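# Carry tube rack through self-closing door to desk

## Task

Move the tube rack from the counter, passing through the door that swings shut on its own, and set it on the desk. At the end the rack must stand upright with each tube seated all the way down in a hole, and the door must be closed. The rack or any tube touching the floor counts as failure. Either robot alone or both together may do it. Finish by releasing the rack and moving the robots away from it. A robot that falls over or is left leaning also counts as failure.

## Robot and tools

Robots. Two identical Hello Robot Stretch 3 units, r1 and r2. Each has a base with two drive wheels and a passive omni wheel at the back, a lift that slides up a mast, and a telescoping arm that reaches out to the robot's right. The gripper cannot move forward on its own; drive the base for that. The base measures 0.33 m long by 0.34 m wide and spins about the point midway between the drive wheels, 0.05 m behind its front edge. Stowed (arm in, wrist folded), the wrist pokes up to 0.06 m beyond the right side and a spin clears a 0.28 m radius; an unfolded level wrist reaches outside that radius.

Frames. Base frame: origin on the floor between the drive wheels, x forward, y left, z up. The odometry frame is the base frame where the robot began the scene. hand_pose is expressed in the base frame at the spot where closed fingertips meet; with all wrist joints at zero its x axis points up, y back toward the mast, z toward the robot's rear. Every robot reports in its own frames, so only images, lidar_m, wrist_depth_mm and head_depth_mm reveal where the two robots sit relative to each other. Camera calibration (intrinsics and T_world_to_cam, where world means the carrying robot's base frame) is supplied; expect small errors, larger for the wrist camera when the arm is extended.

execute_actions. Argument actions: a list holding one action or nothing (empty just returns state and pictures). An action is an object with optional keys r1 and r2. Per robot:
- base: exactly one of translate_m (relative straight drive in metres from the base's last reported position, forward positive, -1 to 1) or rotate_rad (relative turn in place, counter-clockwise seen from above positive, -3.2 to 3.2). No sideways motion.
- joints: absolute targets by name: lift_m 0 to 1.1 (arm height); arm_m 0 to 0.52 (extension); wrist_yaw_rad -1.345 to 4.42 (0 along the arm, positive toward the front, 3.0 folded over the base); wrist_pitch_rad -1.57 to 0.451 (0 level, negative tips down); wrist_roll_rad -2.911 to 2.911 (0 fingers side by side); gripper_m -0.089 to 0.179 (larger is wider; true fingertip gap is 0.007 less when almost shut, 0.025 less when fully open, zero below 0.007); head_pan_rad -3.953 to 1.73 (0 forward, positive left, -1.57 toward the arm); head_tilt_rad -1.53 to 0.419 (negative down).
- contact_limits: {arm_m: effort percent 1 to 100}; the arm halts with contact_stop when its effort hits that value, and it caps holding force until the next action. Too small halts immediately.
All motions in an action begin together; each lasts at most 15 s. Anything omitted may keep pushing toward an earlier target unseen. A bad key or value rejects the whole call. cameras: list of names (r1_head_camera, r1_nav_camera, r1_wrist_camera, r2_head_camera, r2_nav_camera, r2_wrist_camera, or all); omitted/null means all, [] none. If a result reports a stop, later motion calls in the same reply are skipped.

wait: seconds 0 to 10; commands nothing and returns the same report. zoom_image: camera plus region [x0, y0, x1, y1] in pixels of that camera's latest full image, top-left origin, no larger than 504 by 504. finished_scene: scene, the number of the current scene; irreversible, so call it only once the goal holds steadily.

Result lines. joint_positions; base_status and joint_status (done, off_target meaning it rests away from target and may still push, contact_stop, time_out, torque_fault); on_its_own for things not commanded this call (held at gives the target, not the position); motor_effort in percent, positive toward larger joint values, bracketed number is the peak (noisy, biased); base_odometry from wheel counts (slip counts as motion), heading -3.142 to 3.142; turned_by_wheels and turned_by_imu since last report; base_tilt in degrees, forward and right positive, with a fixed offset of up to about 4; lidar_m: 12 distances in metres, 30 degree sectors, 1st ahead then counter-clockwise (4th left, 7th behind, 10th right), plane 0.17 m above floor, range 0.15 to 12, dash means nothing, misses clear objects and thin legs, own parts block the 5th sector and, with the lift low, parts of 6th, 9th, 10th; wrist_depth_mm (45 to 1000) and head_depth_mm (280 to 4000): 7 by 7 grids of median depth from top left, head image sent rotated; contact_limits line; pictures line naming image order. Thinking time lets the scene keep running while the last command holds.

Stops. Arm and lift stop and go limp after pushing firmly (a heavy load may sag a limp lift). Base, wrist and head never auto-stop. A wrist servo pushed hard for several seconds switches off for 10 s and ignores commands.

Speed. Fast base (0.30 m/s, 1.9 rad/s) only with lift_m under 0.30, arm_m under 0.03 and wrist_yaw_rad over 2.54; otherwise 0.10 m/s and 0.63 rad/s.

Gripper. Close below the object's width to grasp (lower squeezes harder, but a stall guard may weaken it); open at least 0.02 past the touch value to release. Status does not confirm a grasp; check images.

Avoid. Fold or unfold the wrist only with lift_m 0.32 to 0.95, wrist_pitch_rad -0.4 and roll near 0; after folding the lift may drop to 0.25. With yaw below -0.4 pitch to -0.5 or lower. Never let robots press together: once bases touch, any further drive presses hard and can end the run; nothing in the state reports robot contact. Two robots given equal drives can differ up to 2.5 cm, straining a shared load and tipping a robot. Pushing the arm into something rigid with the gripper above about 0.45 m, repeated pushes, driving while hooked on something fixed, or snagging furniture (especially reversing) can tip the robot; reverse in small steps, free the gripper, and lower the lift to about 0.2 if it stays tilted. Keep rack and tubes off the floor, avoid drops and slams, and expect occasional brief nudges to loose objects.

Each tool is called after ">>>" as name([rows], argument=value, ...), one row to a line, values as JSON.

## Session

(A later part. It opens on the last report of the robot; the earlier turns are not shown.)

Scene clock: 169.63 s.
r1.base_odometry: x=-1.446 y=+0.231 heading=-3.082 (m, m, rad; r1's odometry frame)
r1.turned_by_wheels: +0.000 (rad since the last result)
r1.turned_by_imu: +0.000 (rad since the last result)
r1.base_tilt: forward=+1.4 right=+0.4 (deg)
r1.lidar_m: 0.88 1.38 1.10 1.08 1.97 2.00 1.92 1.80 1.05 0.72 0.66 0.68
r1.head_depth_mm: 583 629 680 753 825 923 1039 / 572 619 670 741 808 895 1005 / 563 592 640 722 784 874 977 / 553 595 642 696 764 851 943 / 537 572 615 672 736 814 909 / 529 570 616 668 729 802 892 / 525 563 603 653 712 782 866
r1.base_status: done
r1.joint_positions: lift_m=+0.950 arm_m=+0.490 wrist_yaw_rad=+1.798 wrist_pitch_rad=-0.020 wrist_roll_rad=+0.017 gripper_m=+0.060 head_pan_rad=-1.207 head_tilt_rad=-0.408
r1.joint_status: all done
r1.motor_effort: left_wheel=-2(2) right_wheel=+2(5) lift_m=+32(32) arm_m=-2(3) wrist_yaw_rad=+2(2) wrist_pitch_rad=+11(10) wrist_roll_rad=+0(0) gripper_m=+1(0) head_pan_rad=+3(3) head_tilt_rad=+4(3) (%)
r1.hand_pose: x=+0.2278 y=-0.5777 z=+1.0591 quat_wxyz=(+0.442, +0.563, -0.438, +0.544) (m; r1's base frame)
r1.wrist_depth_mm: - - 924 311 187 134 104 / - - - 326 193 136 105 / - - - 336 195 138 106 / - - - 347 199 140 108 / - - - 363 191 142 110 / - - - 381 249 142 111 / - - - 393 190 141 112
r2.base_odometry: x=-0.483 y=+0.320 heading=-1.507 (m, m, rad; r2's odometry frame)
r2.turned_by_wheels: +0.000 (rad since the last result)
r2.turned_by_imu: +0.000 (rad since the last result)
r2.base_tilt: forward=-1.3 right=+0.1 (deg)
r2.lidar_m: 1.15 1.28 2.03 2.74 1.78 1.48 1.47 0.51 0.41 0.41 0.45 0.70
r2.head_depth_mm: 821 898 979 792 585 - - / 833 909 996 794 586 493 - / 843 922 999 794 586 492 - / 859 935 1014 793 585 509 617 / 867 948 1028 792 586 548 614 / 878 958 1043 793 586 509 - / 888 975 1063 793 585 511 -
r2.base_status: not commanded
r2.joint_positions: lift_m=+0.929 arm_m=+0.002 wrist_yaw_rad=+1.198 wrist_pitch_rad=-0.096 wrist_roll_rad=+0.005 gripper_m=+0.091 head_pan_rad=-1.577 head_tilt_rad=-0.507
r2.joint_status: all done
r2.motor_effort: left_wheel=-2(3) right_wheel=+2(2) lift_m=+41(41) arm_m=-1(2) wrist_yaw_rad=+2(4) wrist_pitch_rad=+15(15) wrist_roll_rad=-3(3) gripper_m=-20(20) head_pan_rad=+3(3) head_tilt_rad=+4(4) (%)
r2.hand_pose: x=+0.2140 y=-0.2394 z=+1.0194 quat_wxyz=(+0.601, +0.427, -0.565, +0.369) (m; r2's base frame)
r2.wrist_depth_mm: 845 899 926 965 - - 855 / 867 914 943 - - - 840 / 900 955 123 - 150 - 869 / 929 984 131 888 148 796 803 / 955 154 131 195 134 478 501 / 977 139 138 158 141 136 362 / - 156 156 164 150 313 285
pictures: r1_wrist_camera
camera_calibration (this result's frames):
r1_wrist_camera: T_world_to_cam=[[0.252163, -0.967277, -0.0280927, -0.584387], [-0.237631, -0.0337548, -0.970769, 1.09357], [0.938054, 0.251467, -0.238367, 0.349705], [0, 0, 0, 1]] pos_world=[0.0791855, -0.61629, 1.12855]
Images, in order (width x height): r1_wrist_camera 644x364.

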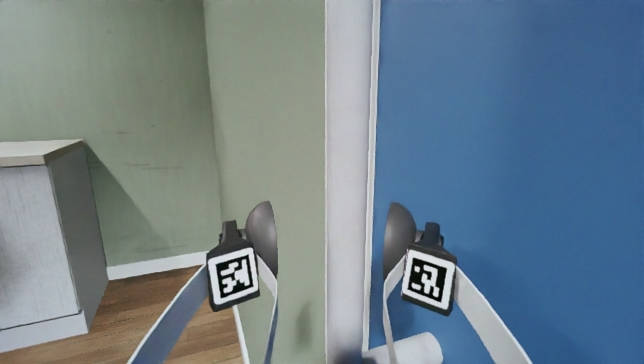

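>>> execute_actions([
  {"r1":{"base":{"translate_m":0.035},"joints":{"arm_m":0.474}},"r2":{"joints":{"wrist_yaw_rad":1.7}}},
], cameras=["r1_wrist_camera"])

>>> execute_actions([
  {"r1":{"joints":{"gripper_m":-0.02}},"r2":{"base":{"rotate_rad":1.0}}},
], cameras=["r1_wrist_camera","r1_head_camera"])

Scene clock: 173.87 s.
r1.base_odometry: x=-1.481 y=+0.229 heading=-3.082 (m, m, rad; r1's odometry frame)
r1.turned_by_wheels: +0.000 (rad since the last result)
r1.turned_by_imu: +0.000 (rad since the last result)
r1.base_tilt: forward=+1.4 right=+0.4 (deg)
r1.lidar_m: 0.85 1.36 1.37 1.07 1.99 2.02 1.96 1.83 1.02 0.70 0.64 0.66
r1.head_depth_mm: 565 611 658 707 799 892 1007 / 555 597 648 696 781 868 977 / 545 568 625 664 760 842 946 / 533 573 617 665 734 810 910 / 517 553 598 654 716 792 883 / 516 552 596 647 705 775 861 / 507 543 583 632 689 756 840
r1.base_status: done
r1.joint_positions: lift_m=+0.950 arm_m=+0.474 wrist_yaw_rad=+1.791 wrist_pitch_rad=-0.020 wrist_roll_rad=+0.017 gripper_m=+0.060 head_pan_rad=-1.207 head_tilt_rad=-0.408
r1.joint_status: all done
r1.motor_effort: left_wheel=-6(5) right_wheel=+6(8) lift_m=+32(32) arm_m=-3(4) wrist_yaw_rad=+7(7) wrist_pitch_rad=+11(11) wrist_roll_rad=+0(0) gripper_m=-2(2) head_pan_rad=+3(3) head_tilt_rad=+4(5) (%)
r1.hand_pose: x=+0.2282 y=-0.5636 z=+1.0591 quat_wxyz=(+0.444, +0.561, -0.440, +0.543) (m; r1's base frame)
r1.wrist_depth_mm: - - 796 281 148 124 97 / - - 903 290 151 126 98 / - - - 305 156 128 99 / - - - 320 165 130 101 / - - - 330 111 133 102 / - - - 347 115 130 103 / - - - 364 176 131 105
r2.base_odometry: x=-0.483 y=+0.320 heading=-1.507 (m, m, rad; r2's odometry frame)
r2.turned_by_wheels: +0.000 (rad since the last result)
r2.turned_by_imu: +0.001 (rad since the last result)
r2.base_tilt: forward=-1.2 right=+0.1 (deg)
r2.lidar_m: 1.15 1.28 2.03 2.75 1.78 1.48 1.48 0.50 0.41 0.41 0.45 0.70
r2.head_depth_mm: 824 896 984 795 585 - - / 834 907 993 796 586 - - / 848 925 996 795 585 493 - / 855 935 1014 793 586 503 647 / 867 948 1030 793 586 548 642 / 875 962 1047 792 585 558 655 / 888 975 1066 793 585 570 636
r2.base_status: not commanded
r2.joint_positions: lift_m=+0.929 arm_m=+0.002 wrist_yaw_rad=+1.698 wrist_pitch_rad=-0.096 wrist_roll_rad=+0.005 gripper_m=+0.091 head_pan_rad=-1.577 head_tilt_rad=-0.507
r2.joint_status: all done
r2.motor_effort: left_wheel=-2(2) right_wheel=+2(2) lift_m=+41(41) arm_m=-2(2) wrist_yaw_rad=+3(4) wrist_pitch_rad=+14(15) wrist_roll_rad=-3(3) gripper_m=-21(21) head_pan_rad=+3(3) head_tilt_rad=+5(4) (%)
r2.hand_pose: x=+0.2293 y=-0.1153 z=+1.0194 quat_wxyz=(+0.491, +0.554, -0.442, +0.506) (m; r2's base frame)
r2.wrist_depth_mm: - - - - 931 871 818 / - - - - 963 894 859 / - - 122 - 151 926 877 / - - 131 - 148 966 877 / - 154 131 195 134 811 552 / - 139 138 158 141 136 526 / - 156 157 164 148 - 483
pictures: r1_wrist_camera
camera_calibration (this result's frames):
r1_wrist_camera: T_world_to_cam=[[0.245029, -0.969109, -0.0280927, -0.570283], [-0.237901, -0.0320101, -0.970762, 1.09518], [0.939875, 0.244548, -0.238395, 0.341489], [0, 0, 0, 1]] pos_world=[0.0793231, -0.60112, 1.12855]
Images, in order (width x height): r1_wrist_camera 644x364.

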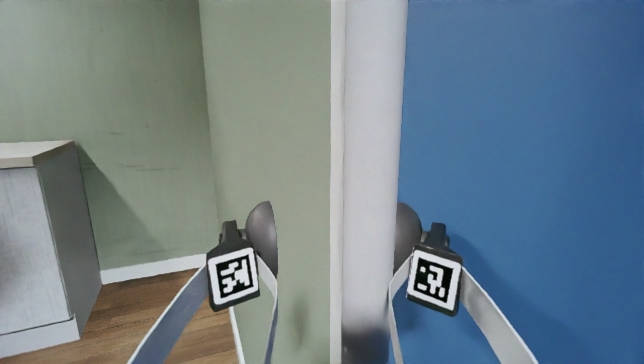

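Scene clock: 176.43 s.
r1.base_odometry: x=-1.481 y=+0.229 heading=-3.082 (m, m, rad; r1's odometry frame)
r1.turned_by_wheels: +0.000 (rad since the last result)
r1.turned_by_imu: +0.000 (rad since the last result)
r1.base_tilt: forward=+1.4 right=+0.4 (deg)
r1.lidar_m: 0.85 1.35 1.14 1.21 1.99 2.02 1.96 1.83 1.02 0.70 0.64 0.66
r1.head_depth_mm: 564 610 659 729 800 894 1006 / 555 598 647 712 780 868 975 / 545 570 625 666 760 843 946 / 533 573 619 667 734 813 912 / 515 553 599 655 715 794 885 / 516 552 595 646 705 778 863 / 508 543 583 632 689 756 839
r1.base_status: not commanded
r1.joint_positions: lift_m=+0.950 arm_m=+0.474 wrist_yaw_rad=+1.731 wrist_pitch_rad=-0.021 wrist_roll_rad=+0.017 gripper_m=-0.019 head_pan_rad=-1.207 head_tilt_rad=-0.408
r1.joint_status: all done
r1.on_its_own: wrist_yaw_rad is held at +1.740, not at your +1.800, by its stall guard, which is not easing now
r1.motor_effort: left_wheel=-4(9) right_wheel=+5(9) lift_m=+32(32) arm_m=-3(3) wrist_yaw_rad=+7(34) wrist_pitch_rad=+11(12) wrist_roll_rad=+0(0) gripper_m=-23(100) head_pan_rad=+3(3) head_tilt_rad=+5(4) (%)
r1.hand_pose: x=+0.2311 y=-0.5786 z=+1.0589 quat_wxyz=(+0.461, +0.548, -0.456, +0.529) (m; r1's base frame)
r1.wrist_depth_mm: - - 521 95 153 113 89 / - - 567 100 157 115 91 / - - 616 104 159 117 92 / - - 700 109 165 119 93 / - - - 110 159 121 95 / - - - 116 154 124 96 / - - 772 124 179 122 98
r2.base_odometry: x=-0.483 y=+0.320 heading=-0.507 (m, m, rad; r2's odometry frame)
r2.turned_by_wheels: +1.000 (rad since the last result)
r2.turned_by_imu: +1.010 (rad since the last result)
r2.base_tilt: forward=-1.3 right=+0.2 (deg)
r2.lidar_m: 1.90 2.74 1.10 1.49 1.48 0.53 0.41 0.41 0.44 0.65 1.15 1.25
r2.head_depth_mm: 1218 1322 1235 793 609 - - / 1164 1284 1232 794 713 - - / 1107 1215 1273 839 883 952 - / 1061 1158 1225 1009 1142 1305 1266 / 1011 1104 1198 1311 1491 1572 1295 / 969 1053 1148 1261 1400 1516 1298 / 931 1007 1091 1200 1325 1450 1361
r2.base_status: done
r2.joint_positions: lift_m=+0.929 arm_m=+0.002 wrist_yaw_rad=+1.699 wrist_pitch_rad=-0.096 wrist_roll_rad=+0.005 gripper_m=+0.091 head_pan_rad=-1.577 head_tilt_rad=-0.507
r2.joint_status: not commanded
r2.motor_effort: left_wheel=-3(5) right_wheel=+3(4) lift_m=+41(41) arm_m=-2(2) wrist_yaw_rad=+2(2) wrist_pitch_rad=+14(15) wrist_roll_rad=-3(3) gripper_m=-21(20) head_pan_rad=+3(3) head_tilt_rad=+3(3) (%)
r2.hand_pose: x=+0.2293 y=-0.1151 z=+1.0194 quat_wxyz=(+0.491, +0.554, -0.442, +0.506) (m; r2's base frame)
r2.wrist_depth_mm: - - - - - - 922 / - - - - - - 939 / - - 123 - 151 - 937 / - - 131 - 148 - 958 / - 154 132 195 135 - 960 / - 138 138 158 141 136 958 / - 156 157 164 149 - 944
pictures: r1_head_camera (sideways: a quarter turn clockwise sets it upright), r1_wrist_camera
camera_calibration (this result's frames):
r1_head_camera: T_world_to_cam=[[-0.149964, 0.359376, -0.921065, 1.21421], [0.912567, 0.408783, 0.010916, -0.0147275], [0.380438, -0.838896, -0.389257, 0.458506], [0, 0, 0, 1]] pos_world=[0.0210943, -0.0456981, 1.297]
r1_wrist_camera: T_world_to_cam=[[0.186709, -0.982013, -0.0281101, -0.579503], [-0.240186, -0.0178841, -0.970562, 1.10366], [0.952602, 0.187964, -0.239205, 0.307603], [0, 0, 0, 1]] pos_world=[0.0802605, -0.607159, 1.12846]
Images, in order (width x height): r1_head_camera 896x504, r1_wrist_camera 644x364.

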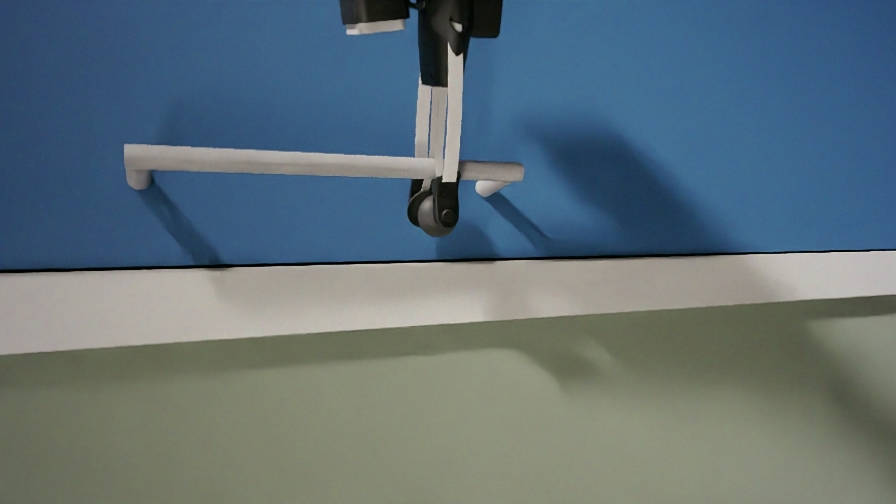

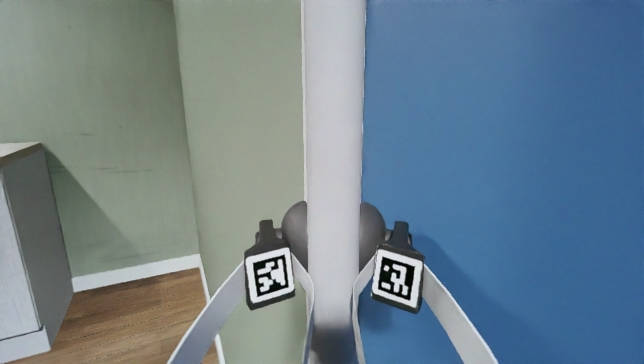

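>>> execute_actions([
  {"r1":{"base":{"translate_m":-0.05},"joints":{"arm_m":0.414}},"r2":{"base":{"rotate_rad":1.0},"joints":{"head_pan_rad":0.2,"head_tilt_rad":-0.4}}},
], cameras=["r1_wrist_camera","r1_head_camera"])

Scene clock: 186.00 s.
r1.base_odometry: x=-1.431 y=+0.232 heading=-3.082 (m, m, rad; r1's odometry frame)
r1.turned_by_wheels: +0.000 (rad since the last result)
r1.turned_by_imu: -0.008 (rad since the last result)
r1.base_tilt: forward=+1.4 right=+0.4 (deg)
r1.lidar_m: 0.88 1.39 1.22 1.22 1.96 1.99 1.92 1.78 1.06 0.67 0.62 0.69
r1.head_depth_mm: 549 593 644 689 791 882 999 / 534 577 625 673 754 841 945 / 519 548 592 641 725 807 906 / 506 545 587 632 700 775 866 / 514 562 613 671 736 826 921 / 531 572 620 674 740 813 903 / 532 569 612 661 721 794 875
r1.base_status: done
r1.joint_positions: lift_m=+0.950 arm_m=+0.414 wrist_yaw_rad=+1.663 wrist_pitch_rad=-0.022 wrist_roll_rad=+0.017 gripper_m=-0.019 head_pan_rad=-1.207 head_tilt_rad=-0.408
r1.joint_status: all done
r1.on_its_own: wrist_yaw_rad is held at +1.678, not at your +1.800, by its stall guard, which is not easing now
r1.motor_effort: left_wheel=+5(22) right_wheel=-9(29) lift_m=+31(32) arm_m=-3(7) wrist_yaw_rad=+11(47) wrist_pitch_rad=+11(13) wrist_roll_rad=+0(0) gripper_m=-17(24) head_pan_rad=+3(3) head_tilt_rad=+6(5) (%)
r1.hand_pose: x=+0.2332 y=-0.5358 z=+1.0588 quat_wxyz=(+0.478, +0.532, -0.474, +0.513) (m; r1's base frame)
r1.wrist_depth_mm: - - 623 109 156 122 100 / - - 669 114 160 125 102 / - - 738 118 164 128 104 / - - 785 124 170 130 105 / - - 902 123 168 133 107 / - - - 131 164 136 110 / - - 842 345 186 139 111
r2.base_odometry: x=-0.483 y=+0.320 heading=+0.493 (m, m, rad; r2's odometry frame)
r2.turned_by_wheels: +1.000 (rad since the last result)
r2.turned_by_imu: +1.011 (rad since the last result)
r2.base_tilt: forward=-1.2 right=+0.0 (deg)
r2.lidar_m: 1.12 1.50 1.47 0.55 0.42 0.41 0.43 0.62 1.15 1.23 1.78 2.74
r2.head_depth_mm: 2550 2707 2892 3004 2275 1726 284 / 2298 1058 2808 2994 2286 1618 1391 / 1981 1103 2326 2495 2171 1444 1389 / 1813 1859 2093 2285 2269 1622 1387 / 1605 1722 1826 1986 2096 1731 1389 / 1492 1574 1687 1820 1951 1735 1392 / 1401 1484 1580 1660 1773 1723 1387
r2.base_status: done
r2.joint_positions: lift_m=+0.929 arm_m=+0.002 wrist_yaw_rad=+1.699 wrist_pitch_rad=-0.096 wrist_roll_rad=+0.005 gripper_m=+0.091 head_pan_rad=+0.193 head_tilt_rad=-0.408
r2.joint_status: all done
r2.motor_effort: left_wheel=-2(6) right_wheel=+3(5) lift_m=+41(41) arm_m=-2(2) wrist_yaw_rad=+2(2) wrist_pitch_rad=+15(15) wrist_roll_rad=-3(2) gripper_m=-20(21) head_pan_rad=+3(41) head_tilt_rad=+5(19) (%)
r2.hand_pose: x=+0.2293 y=-0.1151 z=+1.0194 quat_wxyz=(+0.491, +0.554, -0.442, +0.506) (m; r2's base frame)
r2.wrist_depth_mm: - - - - - - - / - - - - - - - / - - 127 - 151 - - / - - 130 - 148 - - / - 154 132 195 135 - - / - 139 138 158 141 136 - / - 156 157 165 149 - -
pictures: r1_head_camera (sideways: a quarter turn clockwise sets it upright), r1_wrist_camera
camera_calibration (this result's frames):
r1_head_camera: T_world_to_cam=[[-0.149927, 0.359274, -0.92111, 1.21427], [0.912565, 0.408787, 0.0109093, -0.0147187], [0.380457, -0.838937, -0.389149, 0.458365], [0, 0, 0, 1]] pos_world=[0.0210946, -0.0456986, 1.29701]
r1_wrist_camera: T_world_to_cam=[[0.119522, -0.992433, -0.0281286, -0.527817], [-0.241319, -0.00155737, -0.970445, 1.11374], [0.963058, 0.122777, -0.239679, 0.260612], [0, 0, 0, 1]] pos_world=[0.0808686, -0.554086, 1.12844]
Images, in order (width x height): r1_head_camera 896x504, r1_wrist_camera 644x364.

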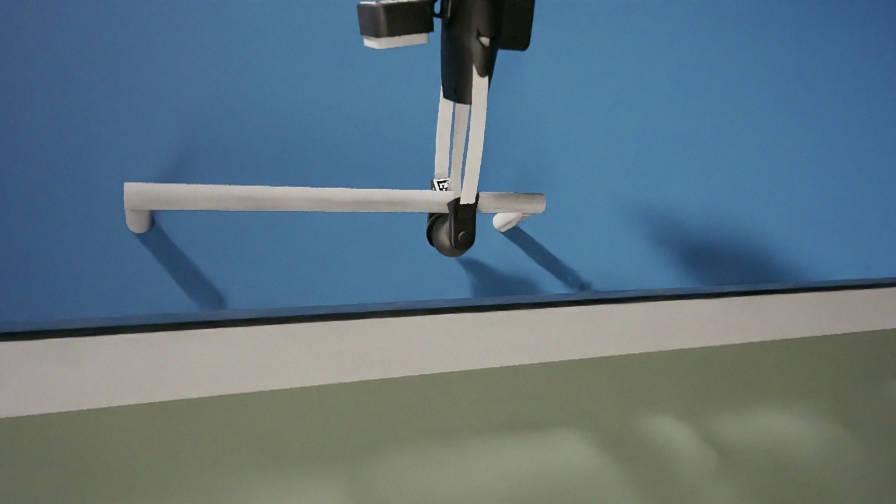

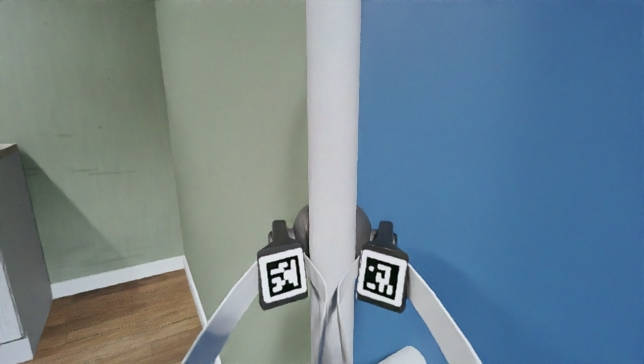

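>>> execute_actions([
  {"r1":{"base":{"translate_m":-0.053},"joints":{"arm_m":0.352,"gripper_m":-0.03}}},
], cameras=["r1_wrist_camera"])

>>> execute_actions([
  {"r1":{"base":{"translate_m":-0.06},"joints":{"arm_m":0.30}}},
], cameras=["r1_wrist_camera","r1_nav_camera"])

Scene clock: 190.93 s.
r1.base_odometry: x=-1.378 y=+0.236 heading=-3.082 (m, m, rad; r1's odometry frame)
r1.turned_by_wheels: +0.000 (rad since the last result)
r1.turned_by_imu: +0.000 (rad since the last result)
r1.base_tilt: forward=+1.4 right=+0.4 (deg)
r1.lidar_m: 0.92 1.44 1.23 1.83 1.93 1.96 1.87 1.74 1.12 0.64 0.57 0.72
r1.head_depth_mm: 526 570 622 671 776 861 976 / 505 546 593 641 723 806 910 / 487 524 568 608 682 761 851 / 470 497 536 577 642 716 800 / 453 487 529 581 651 816 929 / 558 602 645 697 768 848 947 / 553 595 642 695 755 829 918
r1.base_status: done
r1.joint_positions: lift_m=+0.950 arm_m=+0.353 wrist_yaw_rad=+1.633 wrist_pitch_rad=-0.022 wrist_roll_rad=+0.017 gripper_m=-0.029 head_pan_rad=-1.207 head_tilt_rad=-0.408
r1.joint_status: all done
r1.on_its_own: wrist_yaw_rad is held at +1.678, not at your +1.800, by its stall guard, which is still easing
r1.motor_effort: left_wheel=-4(9) right_wheel=+2(26) lift_m=+31(31) arm_m=-6(8) wrist_yaw_rad=+31(32) wrist_pitch_rad=+11(12) wrist_roll_rad=+0(0) gripper_m=-24(71) head_pan_rad=+3(3) head_tilt_rad=+4(4) (%)
r1.hand_pose: x=+0.2338 y=-0.4817 z=+1.0586 quat_wxyz=(+0.486, +0.525, -0.482, +0.505) (m; r1's base frame)
r1.wrist_depth_mm: - - 797 107 156 127 107 / - - 871 112 160 130 109 / - - 944 116 165 133 111 / - - 965 121 171 136 114 / - - - 124 169 140 116 / - - - 129 166 143 119 / - - - 425 187 146 120
r2.base_odometry: x=-0.483 y=+0.320 heading=+0.493 (m, m, rad; r2's odometry frame)
r2.turned_by_wheels: +0.000 (rad since the last result)
r2.turned_by_imu: +0.001 (rad since the last result)
r2.base_tilt: forward=-1.2 right=+0.1 (deg)
r2.lidar_m: 1.14 1.50 1.47 0.55 0.42 0.41 0.43 0.62 1.15 1.23 1.79 2.74
r2.head_depth_mm: 2542 2672 2923 3025 2279 1725 284 / 2241 1037 1116 2913 2176 1554 1386 / 1999 1457 2405 2647 2279 1514 1387 / 1747 1872 2012 2226 2214 1685 1386 / 1528 1626 1738 1866 2043 1732 1388 / 1489 1587 1709 1845 1956 1730 1385 / 1402 1486 1569 1672 1789 1729 1385
r2.base_status: not commanded
r2.joint_positions: lift_m=+0.929 arm_m=+0.002 wrist_yaw_rad=+1.699 wrist_pitch_rad=-0.096 wrist_roll_rad=+0.005 gripper_m=+0.091 head_pan_rad=+0.193 head_tilt_rad=-0.408
r2.joint_status: not commanded
r2.motor_effort: left_wheel=-2(2) right_wheel=+2(2) lift_m=+41(41) arm_m=-2(2) wrist_yaw_rad=+2(2) wrist_pitch_rad=+15(15) wrist_roll_rad=-3(3) gripper_m=-21(21) head_pan_rad=+3(4) head_tilt_rad=+4(5) (%)
r2.hand_pose: x=+0.2293 y=-0.1151 z=+1.0194 quat_wxyz=(+0.491, +0.554, -0.442, +0.506) (m; r2's base frame)
r2.wrist_depth_mm: - - - - - - - / - - - - - - - / - - 127 - 150 - - / - - 130 - 148 - - / - 154 132 195 135 - - / - 139 138 158 141 135 - / - 156 157 164 149 - -
pictures: r1_wrist_camera
camera_calibration (this result's frames):
r1_wrist_camera: T_world_to_cam=[[0.0901543, -0.99553, -0.0281496, -0.468738], [-0.241987, 0.00552103, -0.970264, 1.11715], [0.966082, 0.0942853, -0.240407, 0.239718], [0, 0, 0, 1]] pos_world=[0.081007, -0.495412, 1.12837]
Images, in order (width x height): r1_wrist_camera 644x364.

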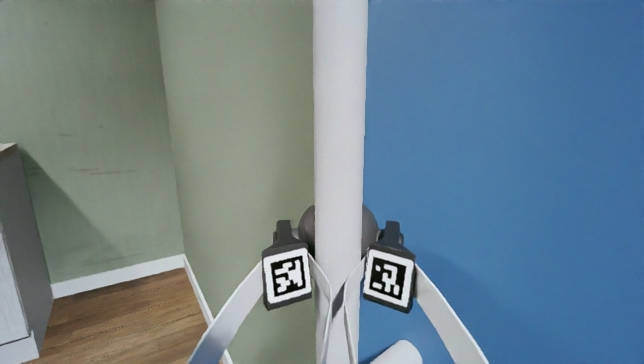

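Scene clock: 193.10 s.
r1.base_odometry: x=-1.318 y=+0.239 heading=-3.081 (m, m, rad; r1's odometry frame)
r1.turned_by_wheels: +0.000 (rad since the last result)
r1.turned_by_imu: +0.000 (rad since the last result)
r1.base_tilt: forward=+1.4 right=+0.3 (deg)
r1.lidar_m: 0.96 1.48 1.25 1.89 1.89 1.91 1.82 1.69 1.16 0.62 0.52 0.76
r1.head_depth_mm: 514 559 612 674 - 856 983 / 489 528 576 624 715 788 893 / 465 500 542 592 664 726 818 / 443 417 497 529 605 675 754 / 424 453 487 527 574 638 720 / 410 445 499 721 801 893 987 / 578 618 669 723 797 875 969
r1.base_status: done
r1.joint_positions: lift_m=+0.950 arm_m=+0.300 wrist_yaw_rad=+1.590 wrist_pitch_rad=-0.022 wrist_roll_rad=+0.017 gripper_m=-0.029 head_pan_rad=-1.207 head_tilt_rad=-0.408
r1.joint_status: all done
r1.on_its_own: wrist_yaw_rad is held at +1.612, not at your +1.800, by its stall guard, which is not easing now; wrist_yaw_rad is at rest, and its effort (+16) is outside its rest range (-12 to +12)
r1.motor_effort: left_wheel=+1(6) right_wheel=-6(19) lift_m=+31(31) arm_m=-4(6) wrist_yaw_rad=+16(35) wrist_pitch_rad=+11(12) wrist_roll_rad=+0(0) gripper_m=-22(25) head_pan_rad=+3(3) head_tilt_rad=+5(4) (%)
r1.hand_pose: x=+0.2342 y=-0.4405 z=+1.0587 quat_wxyz=(+0.497, +0.514, -0.493, +0.495) (m; r1's base frame)
r1.wrist_depth_mm: - - 913 108 155 130 113 / - - 977 114 159 133 115 / - - - 186 164 138 118 / - - - 192 169 141 120 / - - - 123 172 145 123 / - - - 131 170 148 126 / - - - 219 187 152 130
r2.base_odometry: x=-0.483 y=+0.320 heading=+0.493 (m, m, rad; r2's odometry frame)
r2.turned_by_wheels: +0.000 (rad since the last result)
r2.turned_by_imu: +0.000 (rad since the last result)
r2.base_tilt: forward=-1.2 right=+0.1 (deg)
r2.lidar_m: 1.16 1.50 1.47 0.55 0.42 0.41 0.43 0.62 1.15 1.23 1.78 2.75
r2.head_depth_mm: 2533 1061 2912 3001 2267 1730 284 / 2241 1343 2552 2865 2181 1502 1389 / 2021 1969 2408 2683 2283 1606 1393 / 1673 1794 1908 2132 2188 1730 1387 / 1433 1543 1664 1871 2005 1716 1390 / 3813 - 1735 1841 1967 1724 1390 / 1401 1484 1569 1676 1783 1722 1385
r2.base_status: not commanded
r2.joint_positions: lift_m=+0.929 arm_m=+0.002 wrist_yaw_rad=+1.699 wrist_pitch_rad=-0.096 wrist_roll_rad=+0.005 gripper_m=+0.091 head_pan_rad=+0.193 head_tilt_rad=-0.408
r2.joint_status: not commanded
r2.motor_effort: left_wheel=-3(2) right_wheel=+3(2) lift_m=+41(41) arm_m=-2(2) wrist_yaw_rad=+2(2) wrist_pitch_rad=+14(15) wrist_roll_rad=-3(3) gripper_m=-20(21) head_pan_rad=+3(4) head_tilt_rad=+5(5) (%)
r2.hand_pose: x=+0.2293 y=-0.1151 z=+1.0194 quat_wxyz=(+0.491, +0.554, -0.442, +0.506) (m; r2's base frame)
r2.wrist_depth_mm: - - - - - - - / - - - - - - - / - - 127 - 150 - - / - - 130 - 148 - - / - 154 132 195 134 - - / - 139 138 158 141 136 - / - 156 157 165 148 - -
pictures: r1_nav_camera (sideways: a quarter turn counterclockwise sets it upright), r1_wrist_camera
camera_calibration (this result's frames):
r1_nav_camera: T_world_to_cam=[[0.111742, -0.340262, 0.933668, -1.17578], [-0.920834, -0.388685, -0.0314452, 0.101506], [0.373603, -0.856239, -0.356758, 0.42294], [0, 0, 0, 1]] pos_world=[0.0668427, 0.00151644, 1.25187]
r1_wrist_camera: T_world_to_cam=[[0.0470485, -0.998496, -0.0281417, -0.41898], [-0.241155, 0.0159854, -0.970355, 1.12164], [0.969345, 0.0524402, -0.24004, 0.215828], [0, 0, 0, 1]] pos_world=[0.0809899, -0.447598, 1.12841]
Images, in order (width x height): r1_nav_camera 672x504, r1_wrist_camera 644x364.

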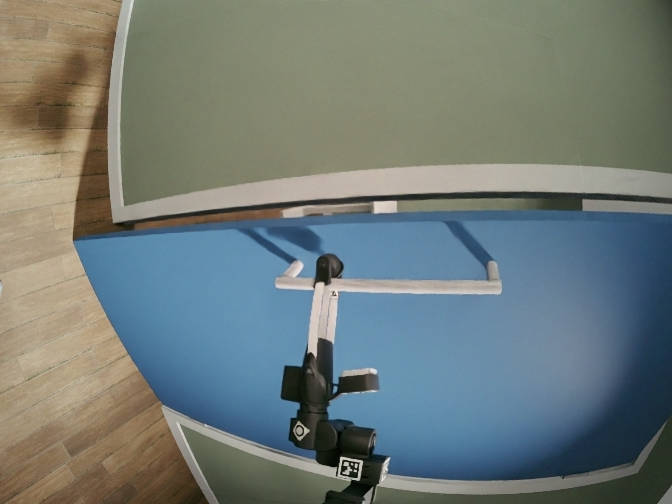

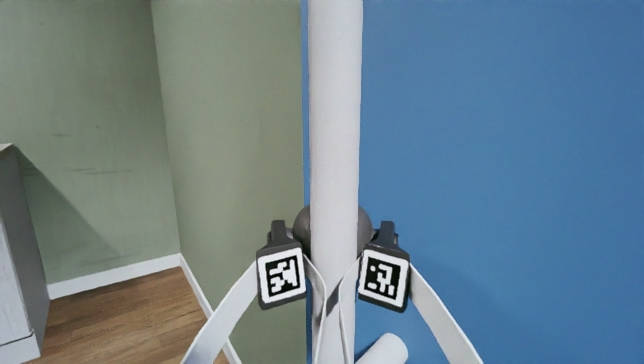

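>>> execute_actions([
  {"r1":{"base":{"translate_m":-0.067},"joints":{"arm_m":0.256}},"r2":{"base":{"translate_m":0.1}}},
], cameras=[])

>>> execute_actions([
  {"r1":{"base":{"translate_m":-0.071},"joints":{"arm_m":0.219}},"r2":{"base":{"translate_m":0.1}}},
], cameras=[])

>>> execute_actions([
  {"r1":{"base":{"translate_m":-0.083},"joints":{"arm_m":0.186}},"r2":{"base":{"translate_m":0.1}}},
], cameras=["r1_wrist_camera"])

Scene clock: 202.73 s.
r1.base_odometry: x=-1.251 y=+0.243 heading=-3.081 (m, m, rad; r1's odometry frame)
r1.turned_by_wheels: +0.001 (rad since the last result)
r1.turned_by_imu: +0.001 (rad since the last result)
r1.base_tilt: forward=+1.4 right=+0.4 (deg)
r1.lidar_m: 1.02 1.53 1.17 1.96 1.85 1.88 1.76 1.64 1.24 0.61 0.48 0.78
r1.head_depth_mm: 512 559 614 684 - 884 1015 / 478 519 566 619 703 783 893 / 449 484 525 574 642 704 794 / 422 449 483 523 588 643 717 / 399 417 456 494 539 590 651 / 378 403 430 469 521 886 1023 / 373 633 702 764 835 914 1025
r1.base_status: done
r1.joint_positions: lift_m=+0.950 arm_m=+0.256 wrist_yaw_rad=+1.566 wrist_pitch_rad=-0.023 wrist_roll_rad=+0.017 gripper_m=-0.029 head_pan_rad=-1.207 head_tilt_rad=-0.408
r1.joint_status: all done
r1.on_its_own: wrist_yaw_rad is held at +1.562, not at your +1.800, by its stall guard, which is not easing now
r1.motor_effort: left_wheel=+5(8) right_wheel=-11(18) lift_m=+31(31) arm_m=-2(6) wrist_yaw_rad=-3(28) wrist_pitch_rad=+12(12) wrist_roll_rad=+0(0) gripper_m=-21(24) head_pan_rad=+3(3) head_tilt_rad=+3(4) (%)
r1.hand_pose: x=+0.2343 y=-0.4024 z=+1.0586 quat_wxyz=(+0.503, +0.509, -0.499, +0.489) (m; r1's base frame)
r1.wrist_depth_mm: - - - 107 152 133 117 / - - - 111 158 137 120 / - - - 116 164 141 123 / - - - 121 169 145 126 / - - - 124 173 149 129 / - - - 131 173 154 134 / - - - 143 191 157 138
r2.base_odometry: x=-0.395 y=+0.367 heading=+0.492 (m, m, rad; r2's odometry frame)
r2.turned_by_wheels: +0.000 (rad since the last result)
r2.turned_by_imu: +0.001 (rad since the last result)
r2.base_tilt: forward=-1.2 right=+0.1 (deg)
r2.lidar_m: 1.09 1.44 1.42 0.66 0.50 0.49 0.52 0.74 1.21 1.28 1.88 2.66
r2.head_depth_mm: 2352 946 1027 2767 2187 1663 284 / 2172 1164 2678 2924 2180 1414 1374 / 1944 2071 2327 2563 2267 1624 1390 / 1513 1634 1734 1914 2014 1741 1391 / 1334 1425 1557 2957 2088 1735 1383 / 3762 - 3867 1790 1896 1732 1383 / 1340 1420 1508 1614 1716 1724 1388
r2.base_status: done
r2.joint_positions: lift_m=+0.929 arm_m=+0.002 wrist_yaw_rad=+1.699 wrist_pitch_rad=-0.096 wrist_roll_rad=+0.005 gripper_m=+0.091 head_pan_rad=+0.193 head_tilt_rad=-0.408
r2.joint_status: not commanded
r2.motor_effort: left_wheel=-3(3) right_wheel=+2(4) lift_m=+41(41) arm_m=-2(2) wrist_yaw_rad=+1(2) wrist_pitch_rad=+15(15) wrist_roll_rad=-3(2) gripper_m=-20(20) head_pan_rad=+4(3) head_tilt_rad=+4(5) (%)
r2.hand_pose: x=+0.2293 y=-0.1151 z=+1.0194 quat_wxyz=(+0.491, +0.554, -0.442, +0.506) (m; r2's base frame)
r2.wrist_depth_mm: - - - - - - - / - - - - 954 - - / - - 123 - 151 - - / - - 131 - 148 - - / - 155 132 195 134 - - / - 139 138 158 141 136 - / - 156 157 165 149 - -
pictures: none
No camera images: the call's "cameras" was empty. Leave "cameras" out to get every camera's image.

Scene clock: 204.83 s.
r1.base_odometry: x=-1.180 y=+0.247 heading=-3.080 (m, m, rad; r1's odometry frame)
r1.turned_by_wheels: +0.000 (rad since the last result)
r1.turned_by_imu: +0.000 (rad since the last result)
r1.base_tilt: forward=+1.5 right=+0.3 (deg)
r1.lidar_m: 1.07 1.59 1.10 1.94 1.81 1.84 1.70 1.58 1.30 0.61 0.44 0.83
r1.head_depth_mm: 525 575 636 708 - 971 1090 / 480 521 571 623 - 798 920 / 443 478 519 568 623 700 790 / 411 441 475 516 566 623 693 / 384 351 380 453 491 557 619 / 359 380 407 436 470 517 584 / 338 359 387 430 859 964 1069
r1.base_status: done
r1.joint_positions: lift_m=+0.950 arm_m=+0.219 wrist_yaw_rad=+1.562 wrist_pitch_rad=-0.023 wrist_roll_rad=+0.017 gripper_m=-0.029 head_pan_rad=-1.207 head_tilt_rad=-0.408
r1.joint_status: all done
r1.on_its_own: wrist_yaw_rad is held at +1.562, not at your +1.800, by its stall guard, which is not easing now
r1.motor_effort: left_wheel=+4(6) right_wheel=-9(20) lift_m=+31(31) arm_m=-2(5) wrist_yaw_rad=+0(15) wrist_pitch_rad=+11(12) wrist_roll_rad=+0(0) gripper_m=-22(23) head_pan_rad=+3(3) head_tilt_rad=+5(3) (%)
r1.hand_pose: x=+0.2343 y=-0.3666 z=+1.0586 quat_wxyz=(+0.504, +0.508, -0.501, +0.488) (m; r1's base frame)
r1.wrist_depth_mm: - - - 108 155 137 124 / - - - 112 160 142 128 / - - - 117 165 146 131 / - - - 122 171 150 135 / - - - 124 174 156 138 / - - - 132 175 161 143 / - - - 143 194 165 147
r2.base_odometry: x=-0.307 y=+0.414 heading=+0.492 (m, m, rad; r2's odometry frame)
r2.turned_by_wheels: +0.000 (rad since the last result)
r2.turned_by_imu: +0.000 (rad since the last result)
r2.base_tilt: forward=-1.2 right=+0.0 (deg)
r2.lidar_m: 1.03 1.39 1.36 0.77 0.59 0.57 0.61 0.87 1.26 1.35 1.96 2.58
r2.head_depth_mm: 2286 1133 2743 2853 2002 1407 284 / 2153 2250 2586 2845 2263 1514 1313 / 1853 2028 2133 2456 2283 1727 1387 / 1312 1345 1444 1650 1813 1732 1392 / 3455 3693 3979 3115 2288 1733 1386 / 3652 3897 3924 3135 1869 1725 1384 / 1281 1367 1449 1534 1642 1676 1392
r2.base_status: done
r2.joint_positions: lift_m=+0.929 arm_m=+0.002 wrist_yaw_rad=+1.699 wrist_pitch_rad=-0.096 wrist_roll_rad=+0.005 gripper_m=+0.091 head_pan_rad=+0.193 head_tilt_rad=-0.408
r2.joint_status: not commanded
r2.motor_effort: left_wheel=-3(3) right_wheel=+3(5) lift_m=+41(41) arm_m=-2(1) wrist_yaw_rad=+1(1) wrist_pitch_rad=+15(15) wrist_roll_rad=-3(3) gripper_m=-20(20) head_pan_rad=+3(2) head_tilt_rad=+4(4) (%)
r2.hand_pose: x=+0.2293 y=-0.1151 z=+1.0194 quat_wxyz=(+0.491, +0.554, -0.442, +0.506) (m; r2's base frame)
r2.wrist_depth_mm: - - - - - - - / - - - - 868 - - / - - 127 - 150 - - / - - 131 - 148 - - / - 154 132 195 135 - - / - 139 138 158 142 136 - / - 156 157 165 148 - -
pictures: none
No camera images: the call's "cameras" was empty. Leave "cameras" out to get every camera's image.

Scene clock: 206.80 s.
r1.base_odometry: x=-1.098 y=+0.253 heading=-3.080 (m, m, rad; r1's odometry frame)
r1.turned_by_wheels: +0.000 (rad since the last result)
r1.turned_by_imu: +0.000 (rad since the last result)
r1.base_tilt: forward=+1.4 right=+0.4 (deg)
r1.lidar_m: 1.13 1.66 1.04 1.88 1.76 1.79 1.63 1.52 1.39 0.64 0.41 0.41
r1.head_depth_mm: 562 619 692 780 912 - 1262 / 500 545 599 656 - 856 993 / 450 487 529 580 631 721 810 / 409 439 472 514 561 621 689 / 375 396 348 437 406 539 596 / 346 364 391 417 444 485 528 / 322 339 360 382 416 466 1106
r1.base_status: done
r1.joint_positions: lift_m=+0.950 arm_m=+0.186 wrist_yaw_rad=+1.557 wrist_pitch_rad=-0.023 wrist_roll_rad=+0.017 gripper_m=-0.029 head_pan_rad=-1.207 head_tilt_rad=-0.408
r1.joint_status: all done
r1.on_its_own: wrist_yaw_rad is held at +1.562, not at your +1.800, by its stall guard, which is not easing now
r1.motor_effort: left_wheel=+2(3) right_wheel=-7(19) lift_m=+31(31) arm_m=-2(4) wrist_yaw_rad=+4(21) wrist_pitch_rad=+12(12) wrist_roll_rad=+1(0) gripper_m=-22(24) head_pan_rad=+3(3) head_tilt_rad=+4(4) (%)
r1.hand_pose: x=+0.2342 y=-0.3347 z=+1.0586 quat_wxyz=(+0.505, +0.506, -0.502, +0.487) (m; r1's base frame)
r1.wrist_depth_mm: - - - 108 157 143 132 / - - - 112 163 148 135 / - - - 117 168 153 140 / - - - 122 174 158 144 / - - - 125 178 163 148 / - - - 133 182 170 154 / - - - 143 199 175 159
r2.base_odometry: x=-0.219 y=+0.461 heading=+0.492 (m, m, rad; r2's odometry frame)
r2.turned_by_wheels: +0.000 (rad since the last result)
r2.turned_by_imu: +0.000 (rad since the last result)
r2.base_tilt: forward=-1.3 right=+0.0 (deg)
r2.lidar_m: 1.04 1.33 1.30 0.88 0.67 0.66 0.69 1.00 1.32 1.41 2.05 0.98
r2.head_depth_mm: 2296 2357 2638 2795 2281 1513 284 / 2043 2245 2362 2784 2277 1735 1339 / 1789 1952 2111 2354 2210 1726 1393 / 1079 1305 1432 1599 1821 1664 1382 / 3316 3548 3900 3342 2302 1730 1394 / 3559 3848 - 3323 2183 1732 1391 / 3296 1309 1383 1469 1571 1632 1390
r2.base_status: done
r2.joint_positions: lift_m=+0.929 arm_m=+0.002 wrist_yaw_rad=+1.699 wrist_pitch_rad=-0.096 wrist_roll_rad=+0.005 gripper_m=+0.091 head_pan_rad=+0.193 head_tilt_rad=-0.408
r2.joint_status: not commanded
r2.motor_effort: left_wheel=-3(3) right_wheel=+2(5) lift_m=+41(41) arm_m=-2(2) wrist_yaw_rad=+2(2) wrist_pitch_rad=+15(14) wrist_roll_rad=-3(3) gripper_m=-21(20) head_pan_rad=+4(3) head_tilt_rad=+5(5) (%)
r2.hand_pose: x=+0.2293 y=-0.1151 z=+1.0194 quat_wxyz=(+0.491, +0.554, -0.442, +0.506) (m; r2's base frame)
r2.wrist_depth_mm: - - - - 874 - - / - - - - 929 - - / - - 123 - 152 - - / - - 131 - 148 - - / - 154 132 195 135 - - / - 139 138 158 142 135 - / - 156 157 164 149 - -
pictures: r1_wrist_camera
camera_calibration (this result's frames):
r1_wrist_camera: T_world_to_cam=[[0.0143069, -0.999501, -0.0281623, -0.306051], [-0.241046, 0.0238869, -0.97022, 1.12229], [0.970408, 0.0206692, -0.240584, 0.199935], [0, 0, 0, 1]] pos_world=[0.0808832, -0.336838, 1.12835]
Images, in order (width x height): r1_wrist_camera 644x364.

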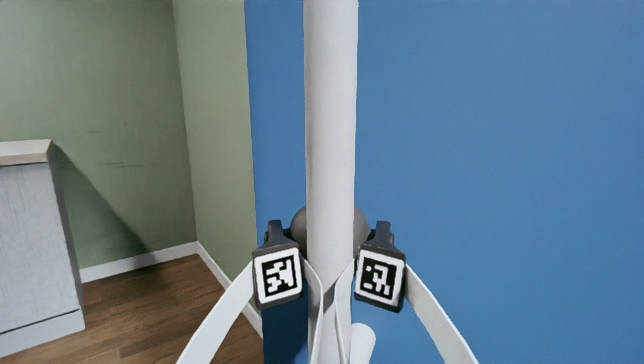

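>>> execute_actions(actions=[])

Scene clock: 216.23 s.
r1.base_odometry: x=-1.098 y=+0.253 heading=-3.080 (m, m, rad; r1's odometry frame)
r1.turned_by_wheels: +0.000 (rad since the last result)
r1.turned_by_imu: +0.000 (rad since the last result)
r1.base_tilt: forward=+1.4 right=+0.4 (deg)
r1.lidar_m: 1.13 1.66 1.04 1.89 1.77 1.78 1.62 1.52 1.38 0.64 0.41 0.41
r1.head_depth_mm: 561 619 692 781 913 - 1260 / 500 545 599 655 - 854 993 / 450 486 529 580 630 722 811 / 409 439 474 514 560 619 686 / 375 396 349 438 406 538 598 / 346 364 390 418 444 484 528 / 322 340 360 383 415 466 1105
r1.base_status: done
r1.joint_positions: lift_m=+0.950 arm_m=+0.186 wrist_yaw_rad=+1.557 wrist_pitch_rad=-0.023 wrist_roll_rad=+0.017 gripper_m=-0.029 head_pan_rad=-1.207 head_tilt_rad=-0.408
r1.joint_status: all done
r1.on_its_own: wrist_yaw_rad is held at +1.562, not at your +1.800, by its stall guard, which is not easing now
r1.motor_effort: left_wheel=+3(3) right_wheel=-7(19) lift_m=+31(31) arm_m=-2(4) wrist_yaw_rad=+3(21) wrist_pitch_rad=+12(12) wrist_roll_rad=+0(0) gripper_m=-21(24) head_pan_rad=+3(3) head_tilt_rad=+5(4) (%)
r1.hand_pose: x=+0.2342 y=-0.3347 z=+1.0586 quat_wxyz=(+0.505, +0.506, -0.502, +0.487) (m; r1's base frame)
r1.wrist_depth_mm: - - - 107 157 144 133 / - - - 112 162 148 136 / - - - 117 168 153 140 / - - - 122 175 158 144 / - - - 125 180 163 149 / - - - 133 182 169 154 / - - - 144 199 176 159
r2.base_odometry: x=-0.219 y=+0.461 heading=+0.492 (m, m, rad; r2's odometry frame)
r2.turned_by_wheels: +0.000 (rad since the last result)
r2.turned_by_imu: +0.001 (rad since the last result)
r2.base_tilt: forward=-1.2 right=+0.1 (deg)
r2.lidar_m: 1.04 1.33 1.30 0.88 0.67 0.66 0.70 0.99 1.32 1.41 2.05 0.98
r2.head_depth_mm: 2270 2358 2638 2792 2286 1510 284 / 2053 2233 2376 2767 2280 1720 1331 / 1789 1949 2094 2346 2210 1729 1386 / 1074 1305 1442 1610 1818 1673 1389 / 3276 3572 3873 3318 2290 1722 1395 / 3558 3856 - 3344 2190 1726 1385 / 3294 1312 1382 1466 1569 1634 1387
r2.base_status: done
r2.joint_positions: lift_m=+0.929 arm_m=+0.002 wrist_yaw_rad=+1.699 wrist_pitch_rad=-0.096 wrist_roll_rad=+0.005 gripper_m=+0.091 head_pan_rad=+0.193 head_tilt_rad=-0.408
r2.joint_status: not commanded
r2.motor_effort: left_wheel=-2(3) right_wheel=+2(5) lift_m=+41(41) arm_m=-2(2) wrist_yaw_rad=+2(2) wrist_pitch_rad=+15(14) wrist_roll_rad=-3(3) gripper_m=-21(20) head_pan_rad=+3(3) head_tilt_rad=+5(5) (%)
r2.hand_pose: x=+0.2293 y=-0.1151 z=+1.0194 quat_wxyz=(+0.491, +0.554, -0.442, +0.506) (m; r2's base frame)
r2.wrist_depth_mm: - - - - 874 - - / - - - - 926 - - / - - 127 - 151 - - / - - 130 - 148 - - / - 154 132 195 134 - - / - 139 138 158 141 136 - / - 157 157 165 149 - -
pictures: r1_head_camera (sideways: a quarter turn clockwise sets it upright), r1_nav_camera (sideways: a quarter turn counterclockwise sets it upright), r1_wrist_camera, r2_head_camera (sideways: a quarter turn clockwise sets it upright), r2_nav_camera (sideways: a quarter turn counterclockwise sets it upright), r2_wrist_camera
camera_calibration (this result's frames):
r1_head_camera: T_world_to_cam=[[-0.149893, 0.359187, -0.92115, 1.21432], [0.912564, 0.408788, 0.0109035, -0.0147112], [0.380471, -0.838974, -0.389056, 0.458244], [0, 0, 0, 1]] pos_world=[0.0210948, -0.045699, 1.29701]
r1_nav_camera: T_world_to_cam=[[0.111742, -0.340262, 0.933668, -1.17578], [-0.920834, -0.388685, -0.0314451, 0.101506], [0.373602, -0.856239, -0.356758, 0.42294], [0, 0, 0, 1]] pos_world=[0.0668427, 0.00151643, 1.25187]
r1_wrist_camera: T_world_to_cam=[[0.0143071, -0.999501, -0.0281624, -0.306051], [-0.241047, 0.023887, -0.97022, 1.12229], [0.970408, 0.0206695, -0.240585, 0.199936], [0, 0, 0, 1]] pos_world=[0.0808832, -0.336838, 1.12835]
r2_head_camera: T_world_to_cam=[[-0.383526, -0.0690359, -0.920946, 1.2204], [-0.172692, 0.984974, -0.00191835, 0.00207671], [0.907241, 0.158304, -0.389685, 0.457109], [0, 0, 0, 1]] pos_world=[0.053704, 0.00984324, 1.30205]
r2_nav_camera: T_world_to_cam=[[0.399237, 0.109969, 0.910229, -1.14511], [0.243062, -0.969953, 0.0105746, 0.0394187], [0.884042, 0.21702, -0.41397, 0.483681], [0, 0, 0, 1]] pos_world=[0.0199953, 0.0591924, 1.24213]
r2_wrist_camera: T_world_to_cam=[[0.0885602, -0.996026, -0.00945683, -0.131043], [-0.221478, -0.0104342, -0.975109, 1.08704], [0.971136, 0.0884504, -0.221522, 0.182973], [0, 0, 0, 1]] pos_world=[0.0746687, -0.135364, 1.09927]
Images, in order (width x height): r1_head_camera 896x504, r1_nav_camera 672x504, r1_wrist_camera 644x364, r2_head_camera 896x504, r2_nav_camera 672x504, r2_wrist_camera 644x364.

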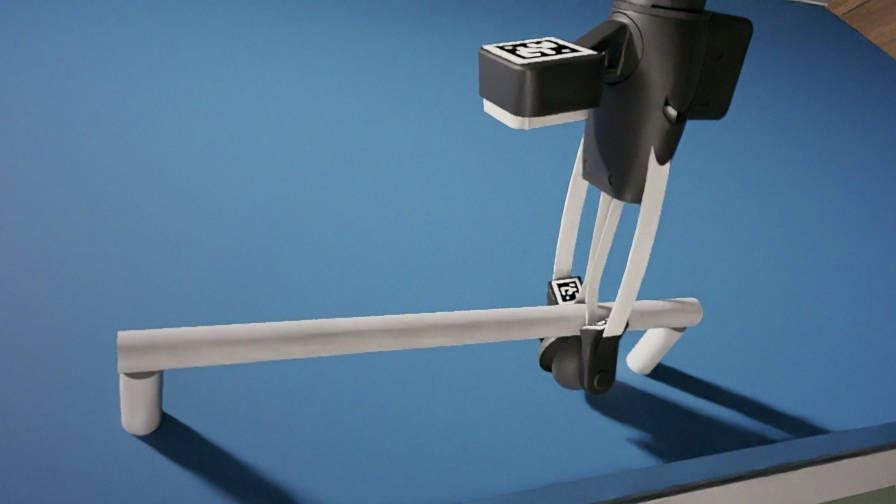

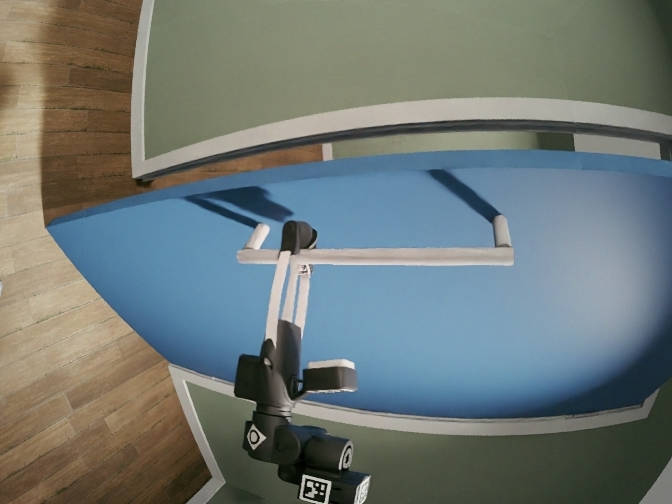

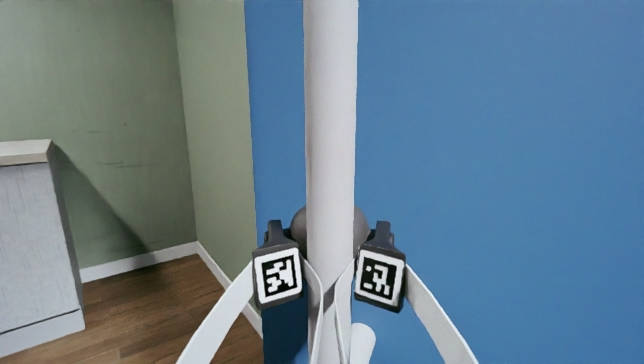

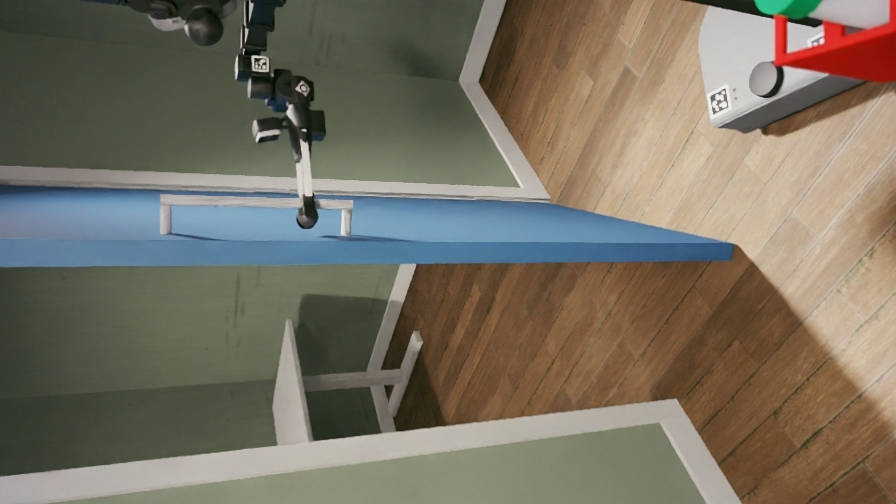

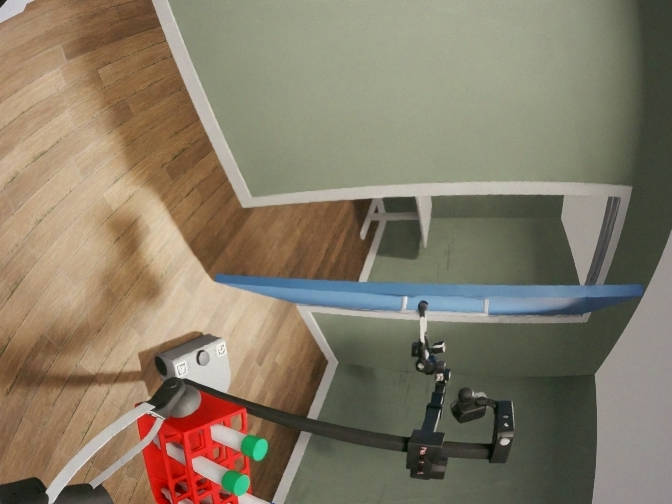

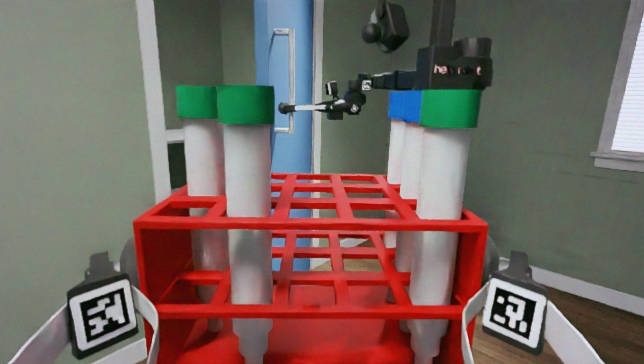

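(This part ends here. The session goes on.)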